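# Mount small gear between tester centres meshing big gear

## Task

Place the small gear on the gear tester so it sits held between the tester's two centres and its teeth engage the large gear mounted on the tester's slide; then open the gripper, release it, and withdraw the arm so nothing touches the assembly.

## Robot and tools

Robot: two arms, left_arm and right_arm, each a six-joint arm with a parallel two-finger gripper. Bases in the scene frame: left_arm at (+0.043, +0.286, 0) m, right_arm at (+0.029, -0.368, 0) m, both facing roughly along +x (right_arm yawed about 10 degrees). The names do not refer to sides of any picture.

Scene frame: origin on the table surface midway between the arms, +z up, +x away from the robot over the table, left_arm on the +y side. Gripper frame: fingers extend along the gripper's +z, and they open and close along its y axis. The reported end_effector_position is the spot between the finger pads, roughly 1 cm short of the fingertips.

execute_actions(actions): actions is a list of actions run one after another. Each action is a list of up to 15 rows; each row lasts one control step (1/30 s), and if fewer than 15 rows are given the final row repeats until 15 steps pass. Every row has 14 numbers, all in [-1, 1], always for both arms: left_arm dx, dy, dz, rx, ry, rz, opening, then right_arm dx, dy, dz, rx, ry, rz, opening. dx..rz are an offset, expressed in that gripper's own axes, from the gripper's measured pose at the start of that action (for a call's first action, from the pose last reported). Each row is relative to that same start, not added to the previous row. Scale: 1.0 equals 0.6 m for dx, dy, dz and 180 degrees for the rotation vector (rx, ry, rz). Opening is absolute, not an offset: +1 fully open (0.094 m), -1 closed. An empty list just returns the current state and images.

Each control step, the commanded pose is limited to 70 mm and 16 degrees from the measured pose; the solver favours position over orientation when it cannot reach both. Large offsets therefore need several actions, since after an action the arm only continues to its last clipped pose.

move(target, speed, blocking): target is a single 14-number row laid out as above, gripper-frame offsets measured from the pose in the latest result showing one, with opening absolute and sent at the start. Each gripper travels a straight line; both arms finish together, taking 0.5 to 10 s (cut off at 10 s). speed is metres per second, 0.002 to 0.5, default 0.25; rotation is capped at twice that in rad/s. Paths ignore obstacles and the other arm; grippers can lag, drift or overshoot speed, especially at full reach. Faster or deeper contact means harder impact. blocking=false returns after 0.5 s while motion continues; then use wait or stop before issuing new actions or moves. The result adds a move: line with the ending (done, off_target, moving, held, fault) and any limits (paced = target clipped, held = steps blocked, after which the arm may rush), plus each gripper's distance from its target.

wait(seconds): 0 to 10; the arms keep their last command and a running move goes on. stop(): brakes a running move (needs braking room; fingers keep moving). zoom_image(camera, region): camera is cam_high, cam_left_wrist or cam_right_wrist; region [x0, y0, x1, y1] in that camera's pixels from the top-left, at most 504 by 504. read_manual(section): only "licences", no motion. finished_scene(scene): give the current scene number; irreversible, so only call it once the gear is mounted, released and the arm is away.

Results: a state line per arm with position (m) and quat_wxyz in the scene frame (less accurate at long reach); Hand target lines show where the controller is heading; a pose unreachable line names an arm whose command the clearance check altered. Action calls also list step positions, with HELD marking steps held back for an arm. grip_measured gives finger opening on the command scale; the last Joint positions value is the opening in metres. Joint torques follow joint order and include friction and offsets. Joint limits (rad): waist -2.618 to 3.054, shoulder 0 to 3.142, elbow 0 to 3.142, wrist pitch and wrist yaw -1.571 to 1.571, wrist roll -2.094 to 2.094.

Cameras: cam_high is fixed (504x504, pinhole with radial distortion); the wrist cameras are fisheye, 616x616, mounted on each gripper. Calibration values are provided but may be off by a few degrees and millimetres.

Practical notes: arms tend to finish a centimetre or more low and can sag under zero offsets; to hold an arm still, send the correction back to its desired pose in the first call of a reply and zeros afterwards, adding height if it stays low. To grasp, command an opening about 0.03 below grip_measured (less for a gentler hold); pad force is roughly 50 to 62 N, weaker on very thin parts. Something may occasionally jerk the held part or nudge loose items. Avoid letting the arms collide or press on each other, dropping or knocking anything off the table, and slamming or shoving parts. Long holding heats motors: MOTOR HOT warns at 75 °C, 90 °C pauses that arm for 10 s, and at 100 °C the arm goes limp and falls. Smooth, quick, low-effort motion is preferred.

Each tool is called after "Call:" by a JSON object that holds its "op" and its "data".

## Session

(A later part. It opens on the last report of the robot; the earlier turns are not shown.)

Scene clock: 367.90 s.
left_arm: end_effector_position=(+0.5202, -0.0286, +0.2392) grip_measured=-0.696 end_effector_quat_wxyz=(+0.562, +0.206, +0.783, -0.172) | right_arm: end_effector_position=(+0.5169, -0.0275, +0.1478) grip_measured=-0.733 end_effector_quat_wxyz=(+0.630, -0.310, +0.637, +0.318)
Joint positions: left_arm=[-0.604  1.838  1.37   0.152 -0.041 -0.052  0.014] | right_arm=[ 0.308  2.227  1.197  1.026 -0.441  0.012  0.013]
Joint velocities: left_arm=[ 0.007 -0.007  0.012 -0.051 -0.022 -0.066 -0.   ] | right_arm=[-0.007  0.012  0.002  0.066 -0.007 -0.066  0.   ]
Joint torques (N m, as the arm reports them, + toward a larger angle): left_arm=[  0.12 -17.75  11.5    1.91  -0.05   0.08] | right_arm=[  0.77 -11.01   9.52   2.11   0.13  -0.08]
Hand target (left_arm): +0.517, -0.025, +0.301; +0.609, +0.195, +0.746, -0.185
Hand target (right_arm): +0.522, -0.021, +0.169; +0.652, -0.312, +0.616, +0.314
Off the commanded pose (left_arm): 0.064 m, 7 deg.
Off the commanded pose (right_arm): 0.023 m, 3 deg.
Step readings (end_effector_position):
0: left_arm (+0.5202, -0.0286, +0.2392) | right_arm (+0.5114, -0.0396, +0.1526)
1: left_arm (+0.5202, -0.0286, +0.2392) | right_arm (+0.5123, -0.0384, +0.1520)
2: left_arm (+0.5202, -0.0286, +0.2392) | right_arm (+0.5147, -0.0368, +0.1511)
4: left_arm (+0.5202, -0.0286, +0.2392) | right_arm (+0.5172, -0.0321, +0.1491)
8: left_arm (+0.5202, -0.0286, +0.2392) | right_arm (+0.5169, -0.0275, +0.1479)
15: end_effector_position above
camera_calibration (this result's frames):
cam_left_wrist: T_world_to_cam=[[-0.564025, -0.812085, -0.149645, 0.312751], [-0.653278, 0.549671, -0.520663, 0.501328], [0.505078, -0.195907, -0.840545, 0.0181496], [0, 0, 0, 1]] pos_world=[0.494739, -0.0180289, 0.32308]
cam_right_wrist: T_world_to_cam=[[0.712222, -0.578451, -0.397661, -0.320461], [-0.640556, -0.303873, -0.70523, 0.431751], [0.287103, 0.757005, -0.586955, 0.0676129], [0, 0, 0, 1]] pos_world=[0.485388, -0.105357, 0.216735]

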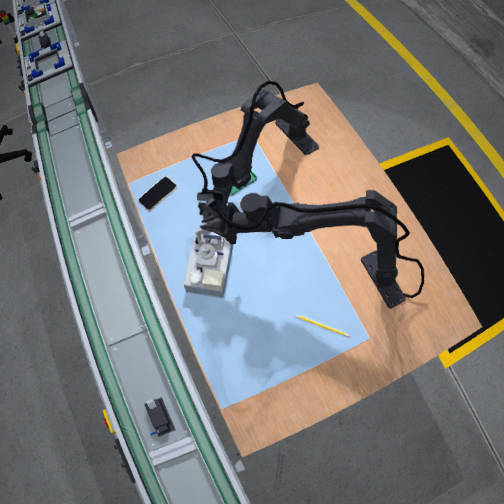

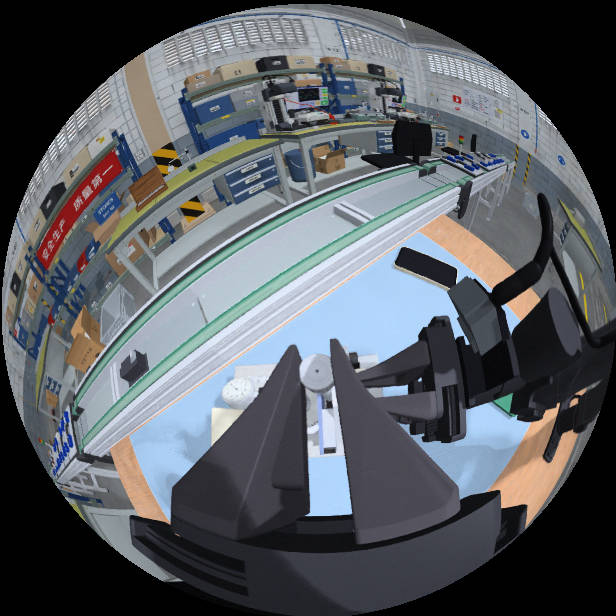

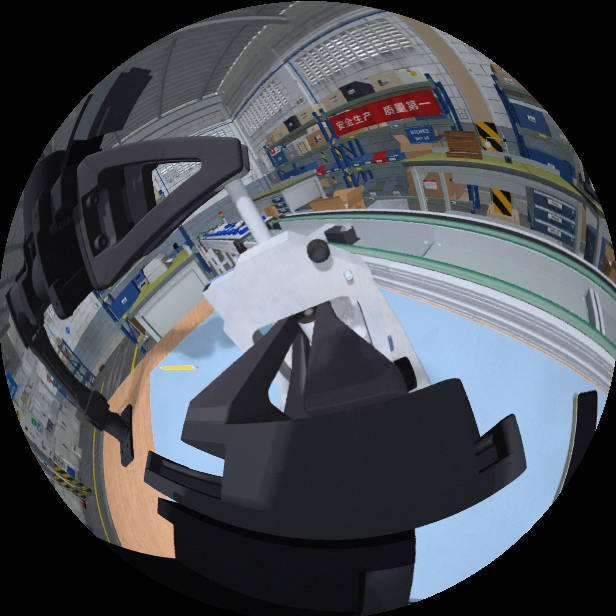

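Call:
{"op": "execute_actions", "data": {"actions": [[[-0.1,0,-0.035,0,-0.04,0,-0.76,-0.042,0,0.024,0,-0.02,0,-0.77]]]}}

Scene clock: 375.47 s.
left_arm: end_effector_position=(+0.5202, -0.0286, +0.2392) grip_measured=-0.696 end_effector_quat_wxyz=(+0.562, +0.206, +0.783, -0.172) | right_arm: end_effector_position=(+0.5169, -0.0271, +0.1480) grip_measured=-0.733 end_effector_quat_wxyz=(+0.627, -0.305, +0.639, +0.324)
Joint positions: left_arm=[-0.604  1.838  1.37   0.152 -0.041 -0.052  0.014] | right_arm=[ 0.308  2.227  1.199  1.024 -0.443  0.029  0.013]
Joint velocities: left_arm=[-0.012 -0.012 -0.002 -0.007  0.022  0.022 -0.001] | right_arm=[ 0.002  0.002  0.002  0.022 -0.022 -0.037 -0.   ]
Joint torques (N m, as the arm reports them, + toward a larger angle): left_arm=[  0.23 -17.7   11.55   1.95  -0.04   0.04] | right_arm=[  0.91 -10.46  10.56   2.14   0.21   0.11]
Hand target (left_arm): +0.517, -0.025, +0.301; +0.609, +0.195, +0.746, -0.185
Hand target (right_arm): +0.524, -0.018, +0.173; +0.650, -0.300, +0.617, +0.327
Off the commanded pose (left_arm): 0.064 m, 7 deg.
Off the commanded pose (right_arm): 0.029 m, 4 deg.
Step readings (end_effector_position):
0: left_arm (+0.5202, -0.0286, +0.2392) | right_arm (+0.5169, -0.0275, +0.1478)
1: left_arm (+0.5202, -0.0286, +0.2392) | right_arm (+0.5171, -0.0273, +0.1483)
2: left_arm (+0.5202, -0.0286, +0.2392) | right_arm (+0.5170, -0.0272, +0.1481)
4: left_arm (+0.5202, -0.0286, +0.2392) | right_arm (+0.5169, -0.0272, +0.1481)
8: left_arm (+0.5202, -0.0286, +0.2392) | right_arm (+0.5169, -0.0271, +0.1480)
15: end_effector_position above
camera_calibration (this result's frames):
cam_left_wrist: T_world_to_cam=[[-0.564025, -0.812085, -0.149645, 0.312751], [-0.653278, 0.549671, -0.520663, 0.501328], [0.505078, -0.195907, -0.840545, 0.0181496], [0, 0, 0, 1]] pos_world=[0.494739, -0.0180289, 0.32308]
cam_right_wrist: T_world_to_cam=[[0.707465, -0.573066, -0.413628, -0.315241], [-0.650073, -0.298012, -0.698994, 0.436152], [0.277304, 0.763403, -0.583369, 0.0721324], [0, 0, 0, 1]] pos_world=[0.486551, -0.105742, 0.216555]

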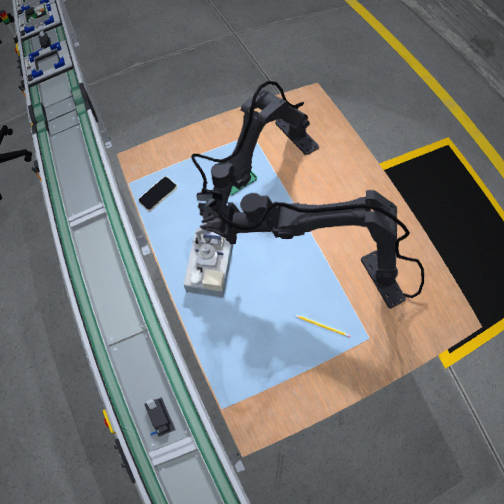

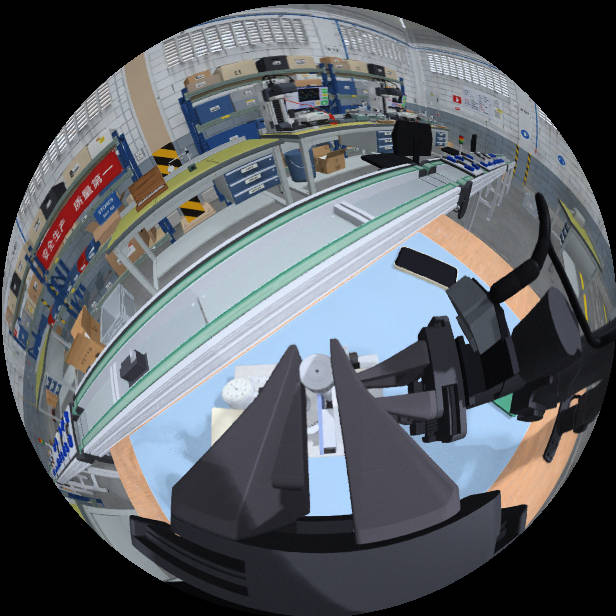

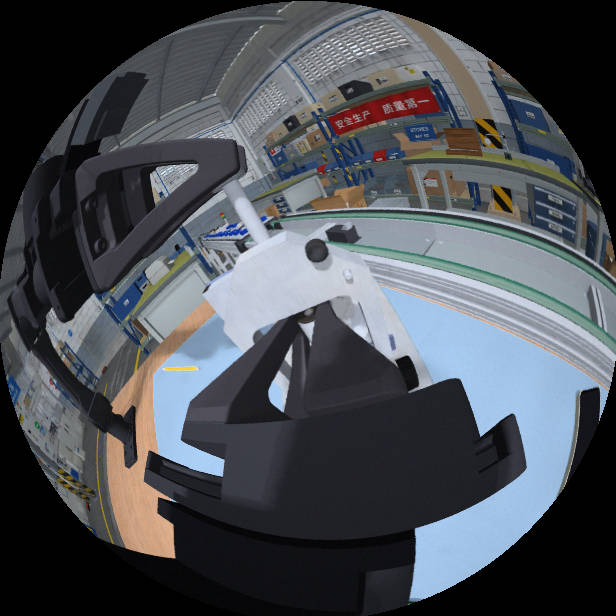

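Call:
{"op": "execute_actions", "data": {"actions": [[[-0.1,0,-0.035,0,-0.04,0,-0.76,-0.022,0,0.02,0,-0.012,-0.015,-0.77]]]}}

Scene clock: 380.57 s.
left_arm: end_effector_position=(+0.5202, -0.0286, +0.2392) grip_measured=-0.696 end_effector_quat_wxyz=(+0.562, +0.206, +0.783, -0.172) | right_arm: end_effector_position=(+0.5196, -0.0254, +0.1459) grip_measured=-0.733 end_effector_quat_wxyz=(+0.631, -0.311, +0.637, +0.317)
Joint positions: left_arm=[-0.604  1.838  1.37   0.152 -0.041 -0.052  0.014] | right_arm=[ 0.309  2.241  1.214  1.023 -0.44   0.01   0.013]
Joint velocities: left_arm=[-0.002 -0.007 -0.007 -0.037  0.007 -0.007 -0.001] | right_arm=[ 0.002 -0.007  0.012 -0.022 -0.022  0.066 -0.   ]
Joint torques (N m, as the arm reports them, + toward a larger angle): left_arm=[  0.02 -17.74  11.54   1.91  -0.04   0.06] | right_arm=[  0.66 -10.74   9.09   2.05   0.09  -0.08]
Hand target (left_arm): +0.517, -0.025, +0.301; +0.609, +0.195, +0.746, -0.185
Hand target (right_arm): +0.524, -0.019, +0.161; +0.647, -0.314, +0.620, +0.314
Off the commanded pose (left_arm): 0.064 m, 7 deg.
Off the commanded pose (right_arm): 0.018 m, 3 deg.
Step readings (end_effector_position):
0: left_arm (+0.5202, -0.0286, +0.2392) | right_arm (+0.5168, -0.0271, +0.1480)
1: left_arm (+0.5202, -0.0286, +0.2392) | right_arm (+0.5168, -0.0270, +0.1471)
2: left_arm (+0.5202, -0.0286, +0.2392) | right_arm (+0.5172, -0.0270, +0.1465)
4: left_arm (+0.5202, -0.0286, +0.2392) | right_arm (+0.5185, -0.0259, +0.1460)
8: left_arm (+0.5202, -0.0286, +0.2392) | right_arm (+0.5195, -0.0255, +0.1460)
15: end_effector_position above
camera_calibration (this result's frames):
cam_left_wrist: T_world_to_cam=[[-0.564025, -0.812085, -0.149645, 0.312751], [-0.653278, 0.549671, -0.520663, 0.501328], [0.505078, -0.195907, -0.840545, 0.0181496], [0, 0, 0, 1]] pos_world=[0.494739, -0.0180289, 0.32308]
cam_right_wrist: T_world_to_cam=[[0.712915, -0.578704, -0.396048, -0.322589], [-0.639605, -0.305063, -0.70558, 0.432315], [0.287502, 0.756333, -0.587625, 0.0640234], [0, 0, 0, 1]] pos_world=[0.488083, -0.103223, 0.214894]

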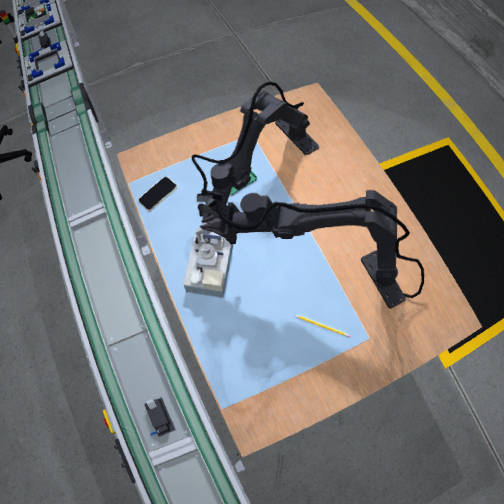

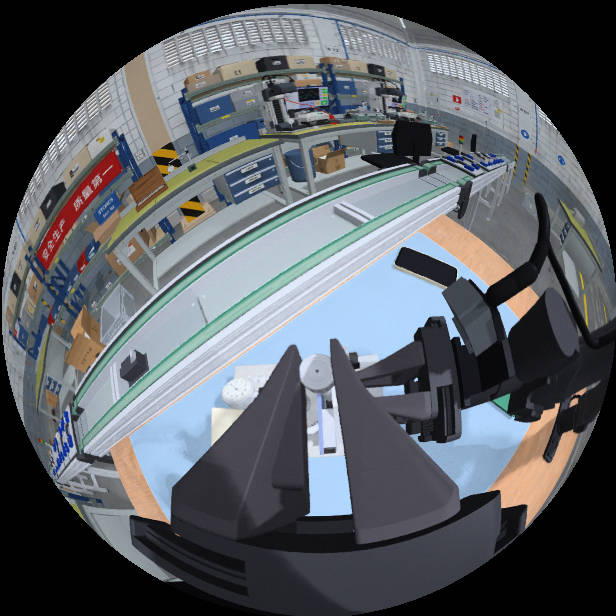

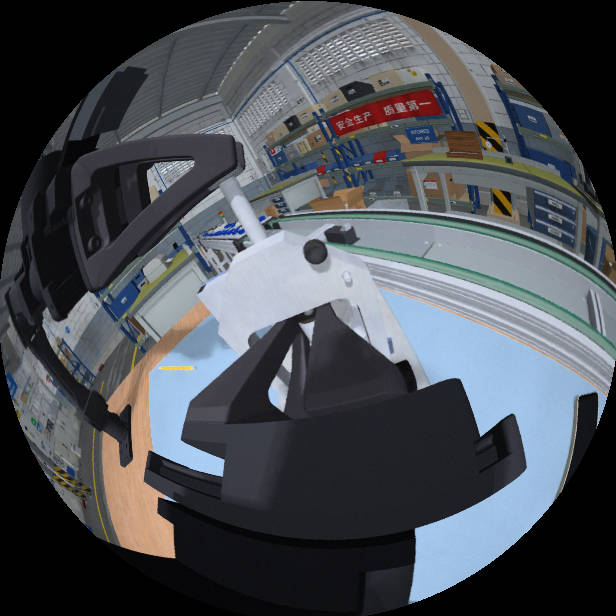

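Lower the knob.

Call:
{"op": "execute_actions", "data": {"actions": [[[-0.05,0,-0.017,0,-0.02,0,-0.76,-0.005,0,0.005,0,0,0,-0.77]],[[-0.03,0,-0.01,0,-0.01,0,-0.76,0,0,0.004,0,0,0,-0.77]],[[-0.015,0,-0.005,0,-0.01,0,-0.76,0.005,0,0.004,0,0,0,-0.77]],[[0,0,0,0,0,0,-0.76,0.005,0,0.004,0,0,0,-0.77]],[[0,0,0,0,0,0,0,0.005,0,0.004,0,0,0,-0.77]]]}}

Call:
{"op": "zoom_image", "data": {"camera": "cam_right_wrist", "region": [230, 230, 390, 390]}}

Scene clock: 390.07 s.
left_arm: end_effector_position=(+0.5210, -0.0292, +0.2331) grip_measured=-0.002 end_effector_quat_wxyz=(+0.557, +0.207, +0.786, -0.170) | right_arm: end_effector_position=(+0.5199, -0.0256, +0.1450) grip_measured=-0.733 end_effector_quat_wxyz=(+0.630, -0.310, +0.638, +0.316)
Joint positions: left_arm=[-0.604  1.848  1.37   0.15  -0.041 -0.052  0.047] | right_arm=[ 0.309  2.241  1.214  1.019 -0.438  0.009  0.013]
Joint velocities: left_arm=[-0.007 -0.027 -0.007  0.007  0.037 -0.007 -0.   ] | right_arm=[ 0.002  0.002 -0.007  0.037  0.007  0.007  0.   ]
Joint torques (N m, as the arm reports them, + toward a larger angle): left_arm=[ -0.09 -11.27   7.8    1.79  -0.01   0.01] | right_arm=[ 0.23 -9.85  6.99  2.01  0.02  0.  ]
Hand target (left_arm): +0.521, -0.029, +0.233; +0.557, +0.207, +0.786, -0.170
Hand target (right_arm): +0.521, -0.024, +0.142; +0.630, -0.311, +0.638, +0.316
Off the commanded pose (left_arm): 0.000 m, 0 deg.
Off the commanded pose (right_arm): 0.004 m, 0 deg.
Step readings (end_effector_position; steps 1 to 15: 1st action; 16 to 30: 2nd action; 31 to 45: 3rd action; 46 to 60: 4th action; 61 to 75: 5th action):
0: left_arm (+0.5202, -0.0286, +0.2392) | right_arm (+0.5196, -0.0254, +0.1459)
1: left_arm (+0.5204, -0.0288, +0.2379) | right_arm (+0.5196, -0.0254, +0.1455)
2: left_arm (+0.5205, -0.0289, +0.2370) | right_arm (+0.5196, -0.0254, +0.1451)
4: left_arm (+0.5207, -0.0290, +0.2346) | right_arm (+0.5197, -0.0255, +0.1450)
8: left_arm (+0.5207, -0.0290, +0.2344) | right_arm (+0.5197, -0.0255, +0.1450)
15: left_arm (+0.5207, -0.0290, +0.2344) | right_arm (+0.5197, -0.0255, +0.1450)
16: left_arm (+0.5207, -0.0290, +0.2336) | right_arm (+0.5198, -0.0255, +0.1450)
17: left_arm (+0.5207, -0.0290, +0.2336) | right_arm (+0.5198, -0.0255, +0.1450)
19: left_arm (+0.5207, -0.0290, +0.2336) | right_arm (+0.5198, -0.0255, +0.1450)
23: left_arm (+0.5207, -0.0290, +0.2336) | right_arm (+0.5198, -0.0255, +0.1450)
30: left_arm (+0.5207, -0.0290, +0.2336) | right_arm (+0.5198, -0.0255, +0.1450)
31: left_arm (+0.5209, -0.0291, +0.2336) | right_arm (+0.5198, -0.0255, +0.1450)
32: left_arm (+0.5210, -0.0292, +0.2336) | right_arm (+0.5198, -0.0255, +0.1450)
34: left_arm (+0.5210, -0.0292, +0.2336) | right_arm (+0.5198, -0.0256, +0.1450)
38: left_arm (+0.5210, -0.0292, +0.2336) | right_arm (+0.5198, -0.0256, +0.1450)
45: left_arm (+0.5210, -0.0292, +0.2336) | right_arm (+0.5198, -0.0256, +0.1450)
46: left_arm (+0.5210, -0.0292, +0.2331) | right_arm (+0.5198, -0.0256, +0.1450)
47: left_arm (+0.5210, -0.0292, +0.2331) | right_arm (+0.5198, -0.0256, +0.1450)
49: left_arm (+0.5210, -0.0292, +0.2331) | right_arm (+0.5198, -0.0256, +0.1450)
53: left_arm (+0.5210, -0.0292, +0.2331) | right_arm (+0.5198, -0.0256, +0.1450)
60: left_arm (+0.5210, -0.0292, +0.2331) | right_arm (+0.5198, -0.0256, +0.1450)
61: left_arm (+0.5210, -0.0292, +0.2331) | right_arm (+0.5199, -0.0256, +0.1450)
62: left_arm (+0.5210, -0.0292, +0.2331) | right_arm (+0.5199, -0.0256, +0.1450)
64: left_arm (+0.5210, -0.0292, +0.2331) | right_arm (+0.5199, -0.0256, +0.1450)
68: left_arm (+0.5210, -0.0292, +0.2331) | right_arm (+0.5199, -0.0256, +0.1450)
75: end_effector_position above
camera_calibration (this result's frames):
cam_left_wrist: T_world_to_cam=[[-0.565534, -0.811058, -0.149519, 0.31263], [-0.65848, 0.553211, -0.510257, 0.499421], [0.496563, -0.190113, -0.846925, 0.0185271], [0, 0, 0, 1]] pos_world=[0.496462, -0.0192015, 0.317268]
cam_right_wrist: T_world_to_cam=[[0.710713, -0.580945, -0.396724, -0.322064], [-0.642138, -0.305417, -0.703121, 0.432748], [0.287308, 0.754469, -0.59011, 0.0639988], [0, 0, 0, 1]] pos_world=[0.488392, -0.103218, 0.21427]

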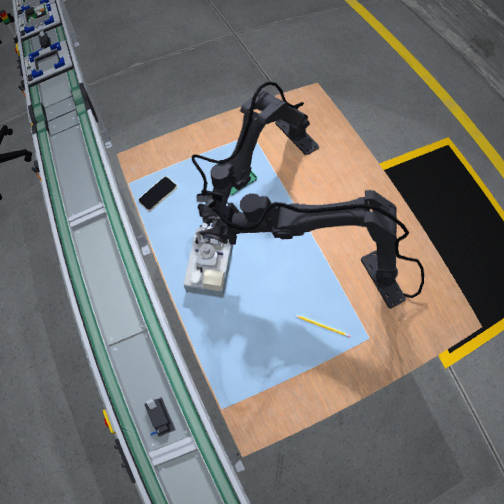

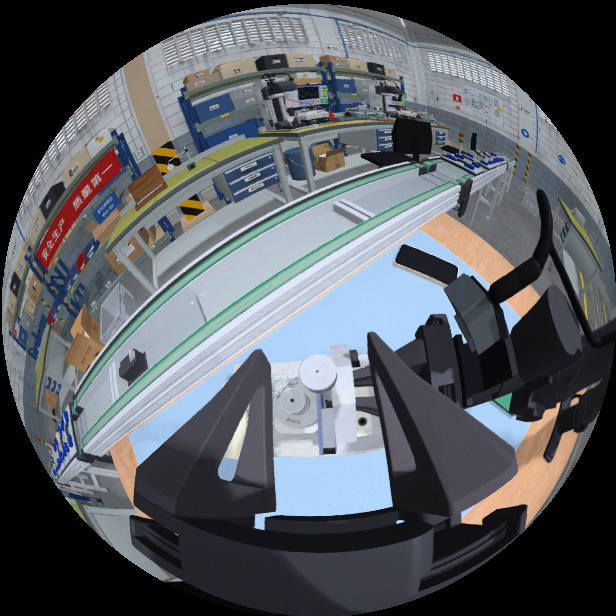

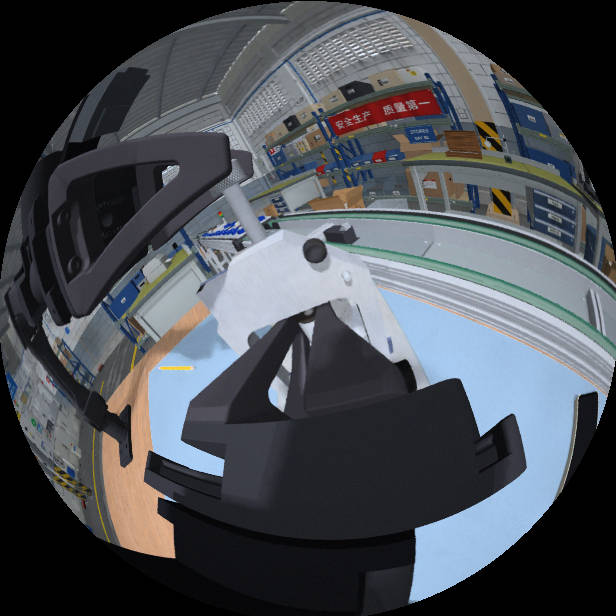

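Region (230, 230, 390, 390) of cam_right_wrist's 616x616 image, scaled by 3.150, with more detail than that image has.

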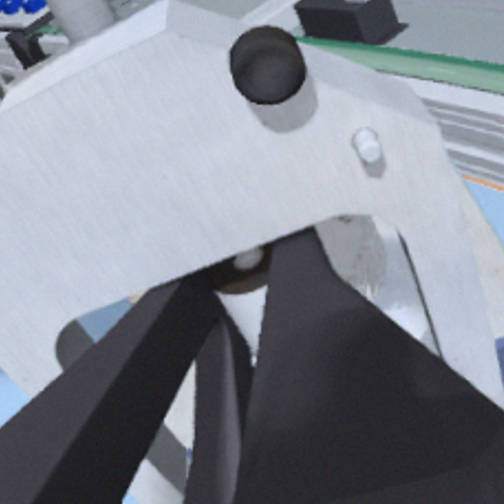

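Call:
{"op": "execute_actions", "data": {"actions": [[[0,0,0,0,0,0,0,-0.015,0.003,0.022,0,-0.01,0,-0.77]],[[0,0,0,0,0,0,0,-0.015,0.003,0.024,0,-0.01,-0.005,-0.77]]]}}

Call:
{"op": "zoom_image", "data": {"camera": "cam_right_wrist", "region": [230, 230, 390, 390]}}

Scene clock: 398.80 s.
left_arm: end_effector_position=(+0.5210, -0.0292, +0.2331) grip_measured=-0.002 end_effector_quat_wxyz=(+0.557, +0.207, +0.786, -0.170) | right_arm: end_effector_position=(+0.5223, -0.0234, +0.1453) grip_measured=-0.733 end_effector_quat_wxyz=(+0.638, -0.316, +0.628, +0.314)
Joint positions: left_arm=[-0.604  1.848  1.37   0.15  -0.041 -0.052  0.047] | right_arm=[ 0.309  2.263  1.231  1.046 -0.443 -0.003  0.013]
Joint velocities: left_arm=[ 0.012  0.007 -0.017 -0.066  0.007 -0.022  0.001] | right_arm=[ 0.002  0.002  0.007 -0.066 -0.037 -0.037  0.001]
Joint torques (N m, as the arm reports them, + toward a larger angle): left_arm=[  0.05 -11.28   7.71   1.79  -0.01   0.01] | right_arm=[ 1.24 -9.86  9.92  1.78  0.23  0.15]
Hand target (left_arm): +0.521, -0.029, +0.233; +0.557, +0.207, +0.786, -0.170
Hand target (right_arm): +0.528, -0.013, +0.155; +0.645, -0.310, +0.623, +0.317
Off the commanded pose (left_arm): 0.000 m, 0 deg.
Off the commanded pose (right_arm): 0.016 m, 1 deg.
Step readings (end_effector_position; steps 1 to 15: 1st action; 16 to 30: 2nd action):
0: left_arm (+0.5210, -0.0292, +0.2331) | right_arm (+0.5199, -0.0256, +0.1450)
1: left_arm (+0.5210, -0.0292, +0.2331) | right_arm (+0.5203, -0.0254, +0.1450)
2: left_arm (+0.5210, -0.0292, +0.2331) | right_arm (+0.5211, -0.0250, +0.1451)
4: left_arm (+0.5210, -0.0292, +0.2331) | right_arm (+0.5214, -0.0247, +0.1451)
8: left_arm (+0.5210, -0.0292, +0.2331) | right_arm (+0.5214, -0.0247, +0.1451)
15: left_arm (+0.5210, -0.0292, +0.2331) | right_arm (+0.5214, -0.0247, +0.1450)
16: left_arm (+0.5210, -0.0292, +0.2331) | right_arm (+0.5216, -0.0245, +0.1452)
17: left_arm (+0.5210, -0.0292, +0.2331) | right_arm (+0.5218, -0.0241, +0.1451)
19: left_arm (+0.5210, -0.0292, +0.2331) | right_arm (+0.5221, -0.0236, +0.1452)
23: left_arm (+0.5210, -0.0292, +0.2331) | right_arm (+0.5223, -0.0234, +0.1453)
30: end_effector_position above
camera_calibration (this result's frames):
cam_left_wrist: T_world_to_cam=[[-0.565534, -0.811058, -0.149519, 0.31263], [-0.65848, 0.553211, -0.510257, 0.499421], [0.496563, -0.190113, -0.846925, 0.0185271], [0, 0, 0, 1]] pos_world=[0.496462, -0.0192015, 0.317268]
cam_right_wrist: T_world_to_cam=[[0.724871, -0.576333, -0.377363, -0.33249], [-0.620106, -0.307297, -0.721829, 0.426304], [0.300051, 0.757237, -0.580138, 0.0537238], [0, 0, 0, 1]] pos_world=[0.489246, -0.101305, 0.213417]

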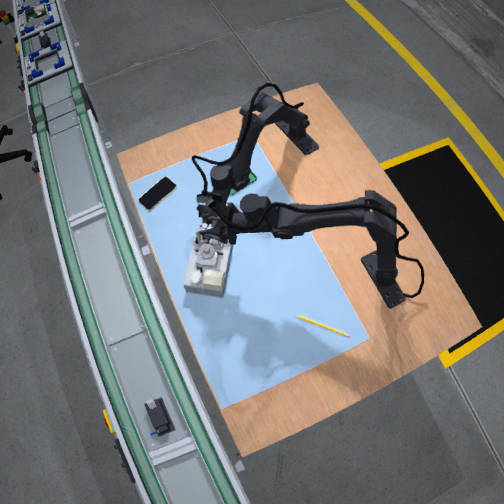

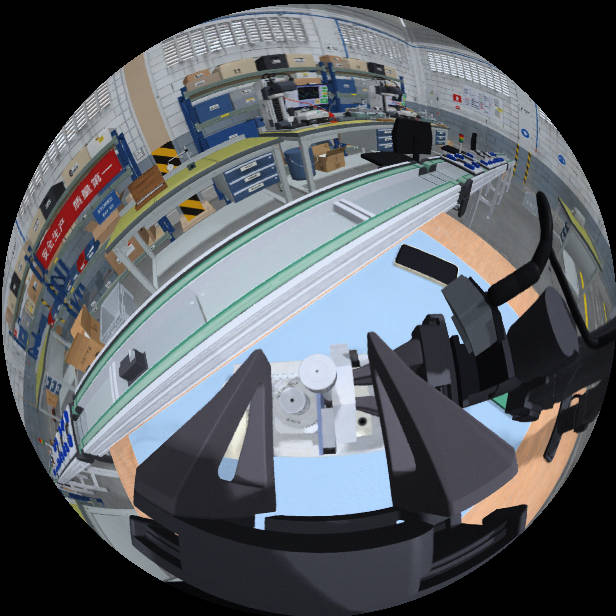

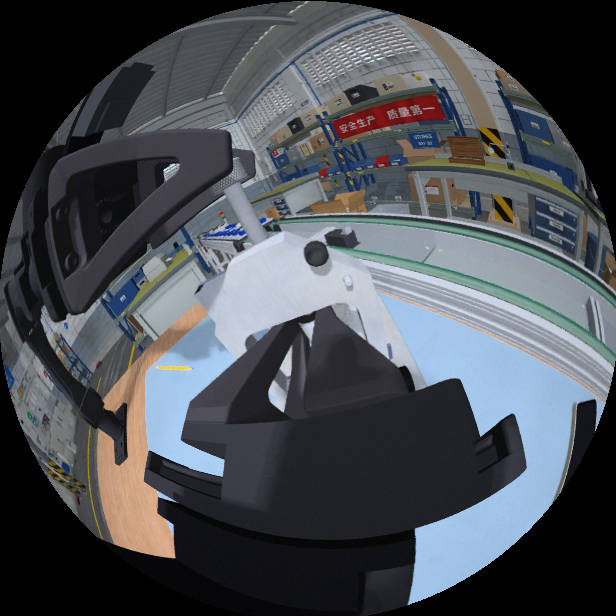

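Region (230, 230, 390, 390) of cam_right_wrist's 616x616 image, scaled by 3.150, with more detail than that image has.

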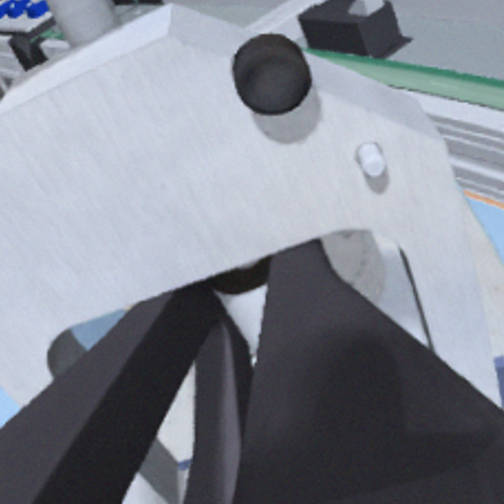

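Call:
{"op": "execute_actions", "data": {"actions": [[[0,0,0,0,0,0,0,0,0.018,0.004,0,0,0,-0.77]],[[0,0,0,0,0,0,0,0,0.018,0.004,0,0,0,-0.77]]]}}

Scene clock: 407.13 s.
left_arm: end_effector_position=(+0.5210, -0.0292, +0.2331) grip_measured=-0.002 end_effector_quat_wxyz=(+0.557, +0.207, +0.786, -0.170) | right_arm: end_effector_position=(+0.5222, -0.0233, +0.1456) grip_measured=-0.733 end_effector_quat_wxyz=(+0.640, -0.318, +0.626, +0.312)
Joint positions: left_arm=[-0.604  1.848  1.37   0.15  -0.041 -0.052  0.047] | right_arm=[ 0.309  2.263  1.231  1.047 -0.443 -0.011  0.013]
Joint velocities: left_arm=[-0.012  0.002  0.002 -0.022 -0.037 -0.022 -0.002] | right_arm=[ 0.022  0.007 -0.002  0.037  0.022  0.037  0.001]
Joint torques (N m, as the arm reports them, + toward a larger angle): left_arm=[  0.02 -11.28   7.77   1.75   0.01   0.  ] | right_arm=[  1.67 -11.58   5.4    2.03   0.27   0.03]
Hand target (left_arm): +0.521, -0.029, +0.233; +0.557, +0.207, +0.786, -0.170
Hand target (right_arm): +0.515, -0.015, +0.145; +0.639, -0.318, +0.626, +0.312
Off the commanded pose (left_arm): 0.000 m, 0 deg.
Off the commanded pose (right_arm): 0.011 m, 0 deg.
Step readings (end_effector_position; steps 1 to 15: 1st action; 16 to 30: 2nd action):
0: left_arm (+0.5210, -0.0292, +0.2331) | right_arm (+0.5223, -0.0234, +0.1453)
1: left_arm (+0.5210, -0.0292, +0.2331) | right_arm (+0.5223, -0.0234, +0.1455)
2: left_arm (+0.5210, -0.0292, +0.2331) | right_arm (+0.5221, -0.0232, +0.1456)
4: left_arm (+0.5210, -0.0292, +0.2331) | right_arm (+0.5221, -0.0232, +0.1456)
8: left_arm (+0.5210, -0.0292, +0.2331) | right_arm (+0.5221, -0.0232, +0.1456)
15: left_arm (+0.5210, -0.0292, +0.2331) | right_arm (+0.5221, -0.0232, +0.1456)
16: left_arm (+0.5210, -0.0292, +0.2331) | right_arm (+0.5221, -0.0232, +0.1456)
17: left_arm (+0.5210, -0.0292, +0.2331) | right_arm (+0.5222, -0.0233, +0.1456)
19: left_arm (+0.5210, -0.0292, +0.2331) | right_arm (+0.5222, -0.0233, +0.1456)
23: left_arm (+0.5210, -0.0292, +0.2331) | right_arm (+0.5222, -0.0233, +0.1456)
30: end_effector_position above
camera_calibration (this result's frames):
cam_left_wrist: T_world_to_cam=[[-0.565534, -0.811058, -0.149519, 0.31263], [-0.65848, 0.553211, -0.510257, 0.499421], [0.496563, -0.190113, -0.846925, 0.0185271], [0, 0, 0, 1]] pos_world=[0.496462, -0.0192015, 0.317268]
cam_right_wrist: T_world_to_cam=[[0.727703, -0.577944, -0.369363, -0.334896], [-0.614536, -0.310215, -0.725336, 0.424088], [0.304622, 0.754816, -0.580912, 0.0515129], [0, 0, 0, 1]] pos_world=[0.488629, -0.100875, 0.213832]

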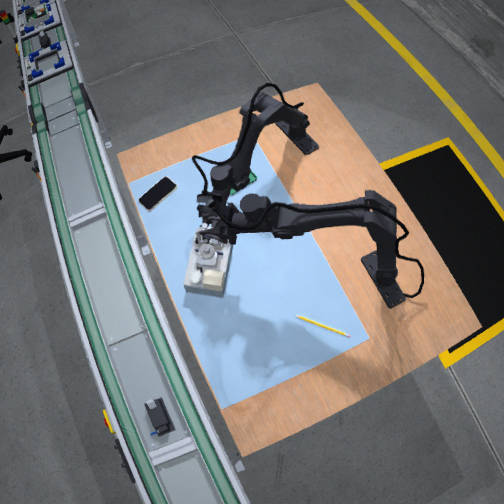

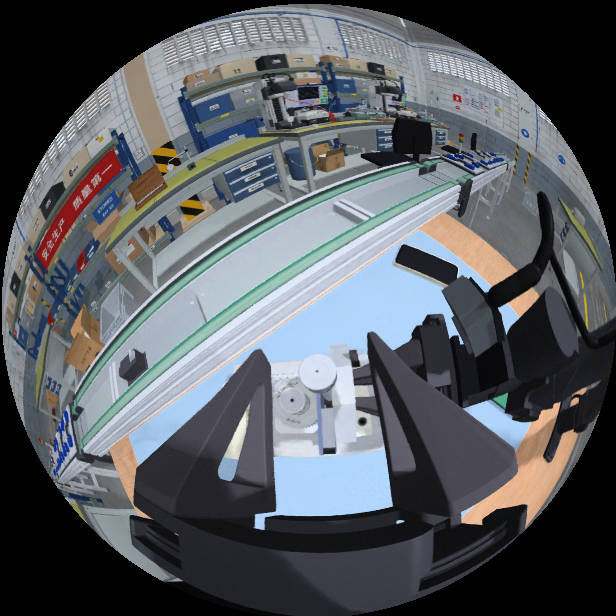

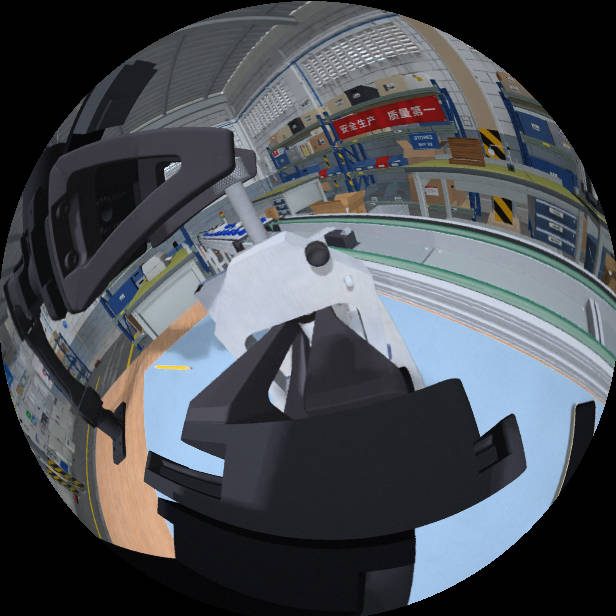

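Call:
{"op": "move", "data": {"target": [0.0,0.1,-0.13,0,0,0,-1,0,0,0,0,0,0,-0.77], "speed": 0.1}}

Call:
{"op": "move", "data": {"target": [0.17,0.0,0.03,0.15,-0.1,0,-1,0,0,0,0,0,0,-0.77], "speed": 0.1}}

Call:
{"op": "zoom_image", "data": {"camera": "cam_left_wrist", "region": [180, 130, 440, 390]}}

Scene clock: 424.67 s.
left_arm: end_effector_position=(+0.4839, +0.0003, +0.2508) grip_measured=-0.692 end_effector_quat_wxyz=(+0.557, +0.251, +0.758, -0.227) | right_arm: end_effector_position=(+0.5047, -0.0105, +0.1528) grip_measured=-0.733 end_effector_quat_wxyz=(+0.645, -0.362, +0.588, +0.327)
Joint positions: left_arm=[-0.522  1.662  1.175  0.202  0.184 -0.013  0.014] | right_arm=[ 0.319  2.263  1.224  1.092 -0.53  -0.055  0.013]
Joint velocities: left_arm=[ 0.002  0.007  0.002 -0.022  0.037 -0.007  0.   ] | right_arm=[-0.012  0.012 -0.017  0.022 -0.037 -0.081 -0.   ]
Joint torques (N m, as the arm reports them, + toward a larger angle): left_arm=[  5.77 -17.67   4.94   0.73  -0.86   0.1 ] | right_arm=[ -0.76 -11.08   6.09   1.53   0.94   0.45]
Hand target (left_arm): +0.491, +0.056, +0.254; +0.557, +0.207, +0.785, -0.172
Hand target (right_arm): +0.521, -0.024, +0.145; +0.641, -0.320, +0.624, +0.312
Off the commanded pose (left_arm): 0.061 m, 9 deg.
Off the commanded pose (right_arm): 0.023 m, 7 deg.
move: off_target (left_arm, right_arm)
camera_calibration (this result's frames):
cam_left_wrist: T_world_to_cam=[[-0.673231, -0.728841, -0.124704, 0.364105], [-0.562687, 0.614388, -0.553092, 0.431999], [0.479733, -0.302189, -0.823734, 0.0600109], [0, 0, 0, 1]] pos_world=[0.459418, 0.0180944, 0.333773]
cam_right_wrist: T_world_to_cam=[[0.803861, -0.508076, -0.309299, -0.359039], [-0.528778, -0.372274, -0.762762, 0.3843], [0.272397, 0.776705, -0.567916, 0.0659328], [0, 0, 0, 1]] pos_world=[0.473867, -0.0905643, 0.219524]

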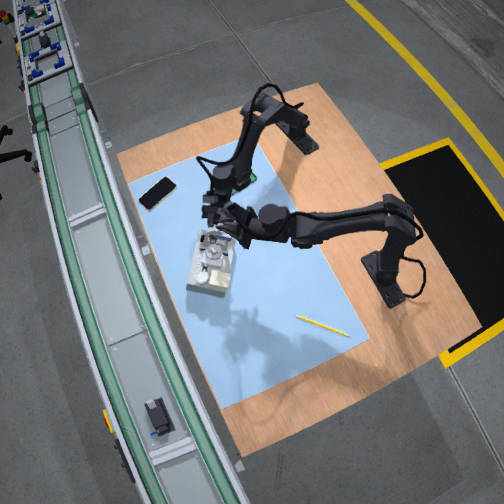

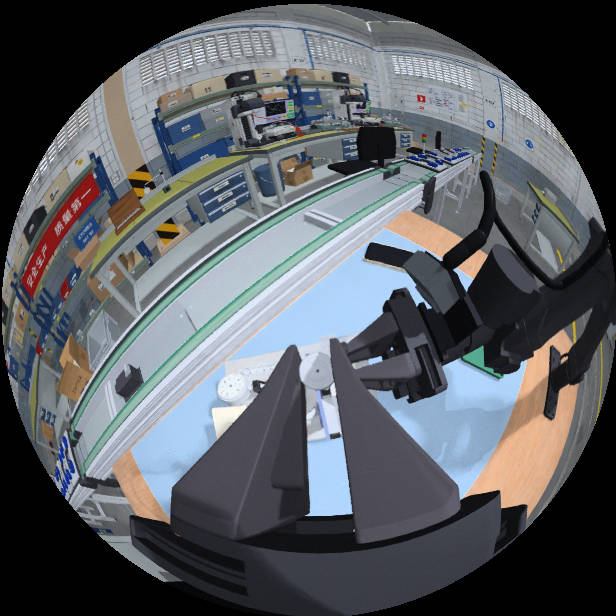

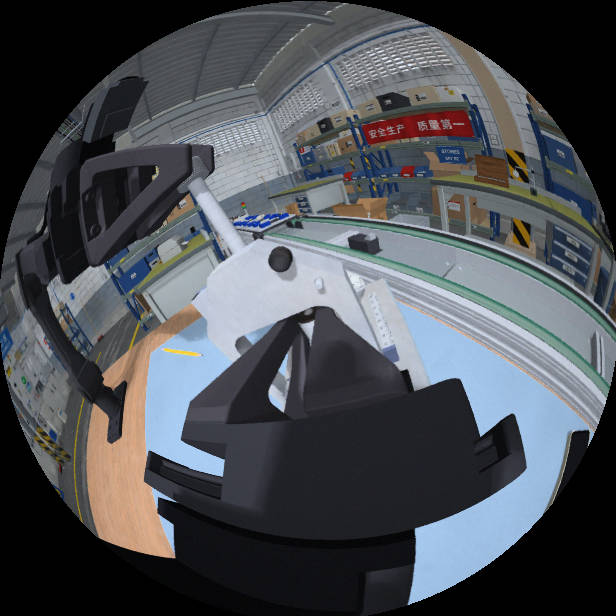

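Scene clock: 427.93 s.
left_arm: end_effector_position=(+0.4870, -0.0047, +0.2371) grip_measured=-0.693 end_effector_quat_wxyz=(+0.694, +0.302, +0.516, -0.402) | right_arm: end_effector_position=(+0.5053, -0.0124, +0.1520) grip_measured=-0.733 end_effector_quat_wxyz=(+0.645, -0.367, +0.587, +0.325)
Joint positions: left_arm=[-0.386  2.091  1.018  1.438  0.642 -0.221  0.014] | right_arm=[ 0.313  2.263  1.224  1.088 -0.54  -0.067  0.013]
Joint velocities: left_arm=[-0.012  0.027  0.002  0.022  0.007 -0.007 -0.001] | right_arm=[ 0.007 -0.012  0.007 -0.022  0.051 -0.125 -0.001]
Joint torques (N m, as the arm reports them, + toward a larger angle): left_arm=[ 2.95 -6.26 -1.28  0.36  1.83 -0.15] | right_arm=[  0.35 -11.05   6.23   1.95   0.14   0.13]
Hand target (left_arm): +0.471, +0.001, +0.159; +0.595, +0.323, +0.588, -0.443
Hand target (right_arm): +0.505, -0.011, +0.153; +0.645, -0.362, +0.588, +0.327
Off the commanded pose (left_arm): 0.091 m, 15 deg; position clipped at the last step of the last action.
Off the commanded pose (right_arm): 0.002 m, 1 deg.
move: off_target (left_arm); limits=paced
camera_calibration (this result's frames):
cam_left_wrist: T_world_to_cam=[[-0.825073, -0.530931, -0.193306, 0.451981], [-0.061988, 0.425108, -0.903017, 0.267492], [0.561616, -0.733073, -0.383656, -0.100541], [0, 0, 0, 1]] pos_world=[0.445964, 0.052554, 0.290347]
cam_right_wrist: T_world_to_cam=[[0.807567, -0.507775, -0.300001, -0.363999], [-0.522472, -0.379964, -0.763316, 0.380136], [0.273603, 0.77317, -0.572144, 0.0667065], [0, 0, 0, 1]] pos_world=[0.474313, -0.0919672, 0.219129]

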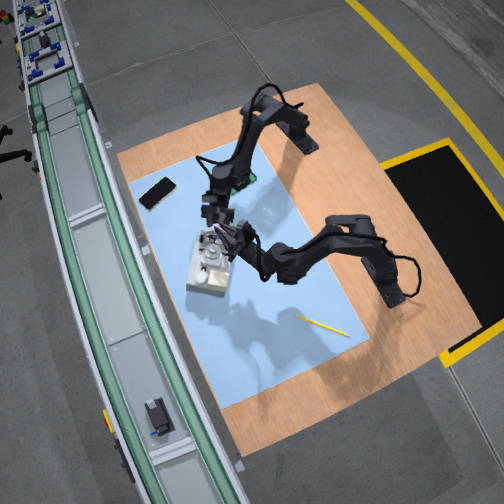

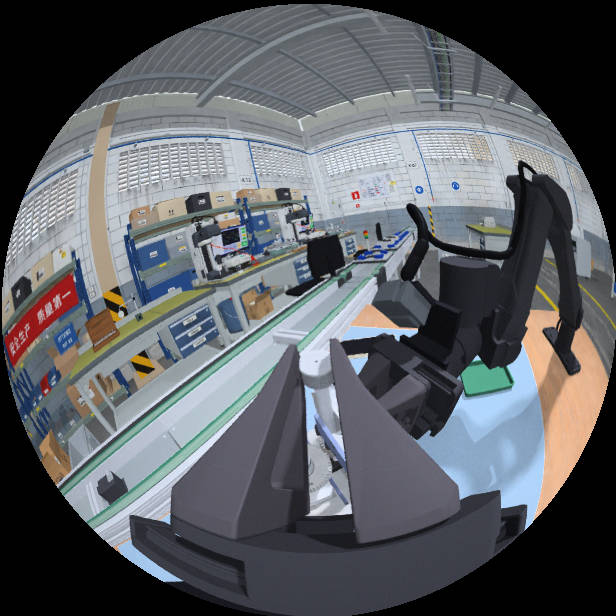

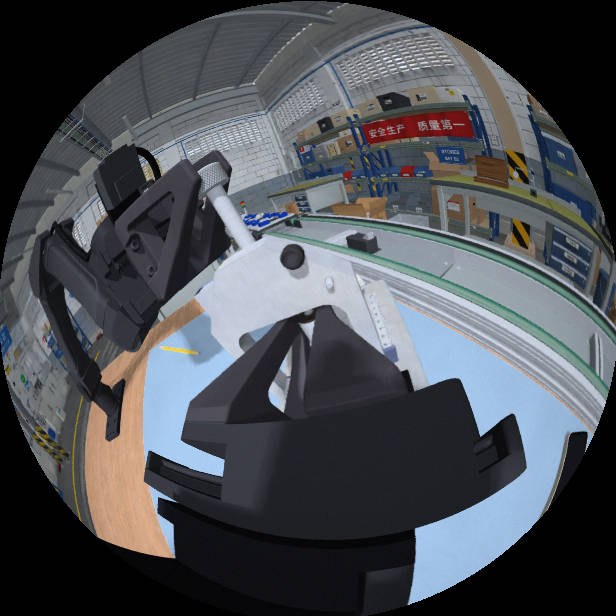

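Region (180, 130, 440, 390) of cam_left_wrist's 616x616 image, scaled by 1.938, with more detail than that image has.

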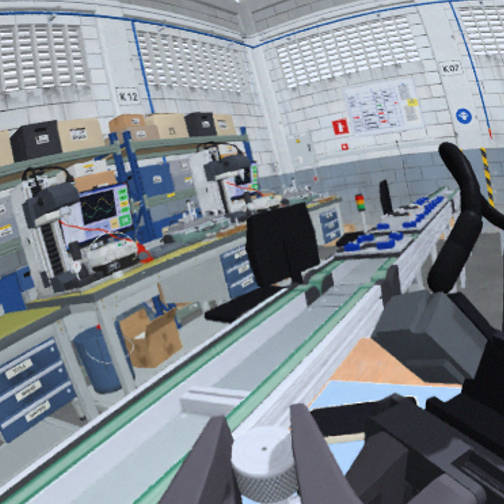

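Call:
{"op": "execute_actions", "data": {"actions": [[[0,0,0,0,0,0,-0.76,-0.02,0,-0.07,0,0,0,-0.77]],[[0,0,0,0,0,0,-0.76,-0.02,0,-0.07,0,0,0,-0.77]],[[0,0,0,0,0,0,0.2,0,0,0,0,0,0,-0.77]],[[0,0,0,0,0,0,0.2,0,0,0,0,0,0,-0.77]]]}}

Scene clock: 451.07 s.
left_arm: end_effector_position=(+0.5070, -0.0187, +0.2259) grip_measured=+0.198 end_effector_quat_wxyz=(+0.688, +0.264, +0.558, -0.381) | right_arm: end_effector_position=(+0.4701, -0.0794, +0.1481) grip_measured=-0.733 end_effector_quat_wxyz=(+0.629, -0.361, +0.610, +0.320)
Joint positions: left_arm=[-0.434  2.107  1.067  1.314  0.506 -0.2    0.056] | right_arm=[ 0.205  2.079  0.923  1.15  -0.629 -0.067  0.013]
Joint velocities: left_arm=[-0.012  0.027  0.002  0.022 -0.037 -0.022 -0.002] | right_arm=[ 0.002  0.002 -0.007  0.037  0.022 -0.007 -0.001]
Joint torques (N m, as the arm reports them, + toward a larger angle): left_arm=[  0.01 -11.93   5.95   1.52  -0.07   0.01] | right_arm=[ 0.03 -9.15  5.8   1.9  -0.01  0.02]
Hand target (left_arm): +0.507, -0.019, +0.226; +0.688, +0.264, +0.558, -0.381
Hand target (right_arm): +0.470, -0.079, +0.148; +0.629, -0.361, +0.610, +0.320
Off the commanded pose (left_arm): 0.000 m, 0 deg.
Off the commanded pose (right_arm): 0.000 m, 0 deg.
Step readings (end_effector_position; steps 1 to 15: 1st action; 16 to 30: 2nd action; 31 to 45: 3rd action; 46 to 60: 4th action):
0: left_arm (+0.4868, -0.0048, +0.2370) | right_arm (+0.5052, -0.0123, +0.1520)
1: left_arm (+0.4876, -0.0053, +0.2395) | right_arm (+0.5029, -0.0156, +0.1517)
2: left_arm (+0.4898, -0.0068, +0.2354) | right_arm (+0.4974, -0.0220, +0.1503)
4: left_arm (+0.4940, -0.0096, +0.2285) | right_arm (+0.4895, -0.0344, +0.1481)
8: left_arm (+0.4976, -0.0117, +0.2278) | right_arm (+0.4888, -0.0462, +0.1474)
15: left_arm (+0.4982, -0.0120, +0.2275) | right_arm (+0.4877, -0.0458, +0.1485)
16: left_arm (+0.4989, -0.0128, +0.2275) | right_arm (+0.4850, -0.0487, +0.1477)
17: left_arm (+0.5005, -0.0141, +0.2273) | right_arm (+0.4785, -0.0543, +0.1457)
19: left_arm (+0.5043, -0.0164, +0.2264) | right_arm (+0.4705, -0.0669, +0.1436)
23: left_arm (+0.5068, -0.0181, +0.2259) | right_arm (+0.4712, -0.0797, +0.1459)
30: left_arm (+0.5069, -0.0182, +0.2257) | right_arm (+0.4701, -0.0794, +0.1481)
31: left_arm (+0.5071, -0.0186, +0.2259) | right_arm (+0.4701, -0.0794, +0.1481)
32: left_arm (+0.5070, -0.0187, +0.2259) | right_arm (+0.4701, -0.0794, +0.1481)
34: left_arm (+0.5070, -0.0187, +0.2259) | right_arm (+0.4701, -0.0794, +0.1481)
38: left_arm (+0.5070, -0.0187, +0.2259) | right_arm (+0.4701, -0.0794, +0.1481)
45: left_arm (+0.5070, -0.0187, +0.2259) | right_arm (+0.4701, -0.0794, +0.1481)
46: left_arm (+0.5070, -0.0187, +0.2259) | right_arm (+0.4701, -0.0794, +0.1481)
47: left_arm (+0.5070, -0.0187, +0.2259) | right_arm (+0.4701, -0.0794, +0.1481)
49: left_arm (+0.5070, -0.0187, +0.2259) | right_arm (+0.4701, -0.0794, +0.1481)
53: left_arm (+0.5070, -0.0187, +0.2259) | right_arm (+0.4701, -0.0794, +0.1481)
60: end_effector_position above
camera_calibration (this result's frames):
cam_left_wrist: T_world_to_cam=[[-0.788837, -0.600596, -0.130464, 0.425008], [-0.173476, 0.421224, -0.890212, 0.318181], [0.589612, -0.679599, -0.436466, -0.127569], [0, 0, 0, 1]] pos_world=[0.465675, 0.0345364, 0.283017]
cam_right_wrist: T_world_to_cam=[[0.782831, -0.530433, -0.325293, -0.357174], [-0.565493, -0.388373, -0.727588, 0.347578], [0.259602, 0.75353, -0.603987, 0.135651], [0, 0, 0, 1]] pos_world=[0.440945, -0.156685, 0.218638]

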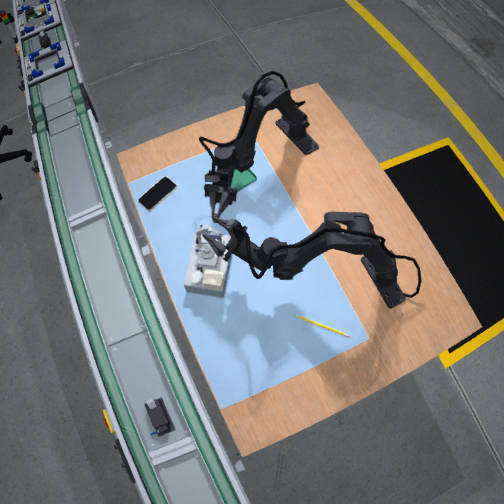

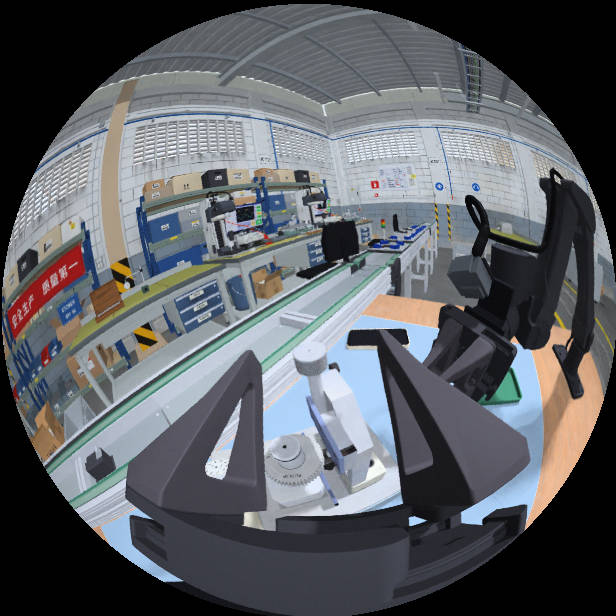

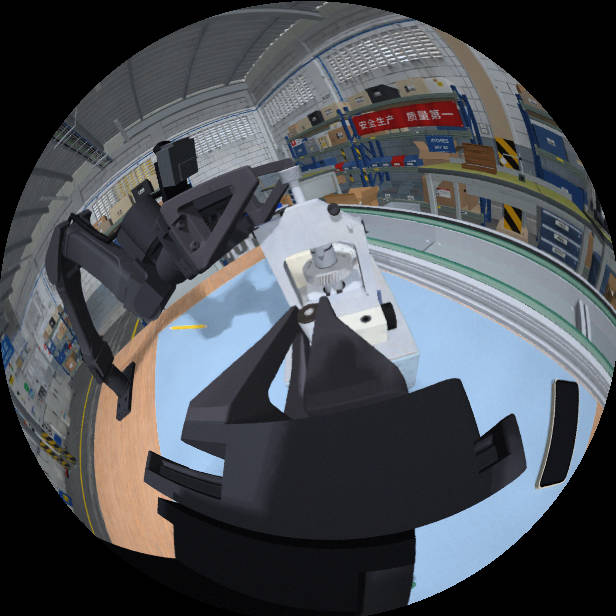

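Call:
{"op": "zoom_image", "data": {"camera": "cam_right_wrist", "region": [230,150,430,350]}}

Region (230, 150, 430, 350) of cam_right_wrist's 616x616 image, scaled by 2.520, with more detail than that image has.

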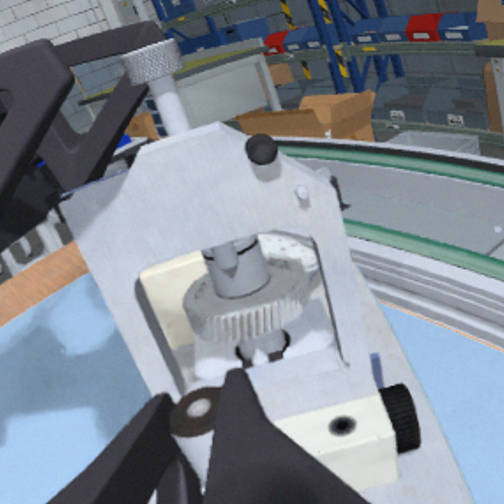

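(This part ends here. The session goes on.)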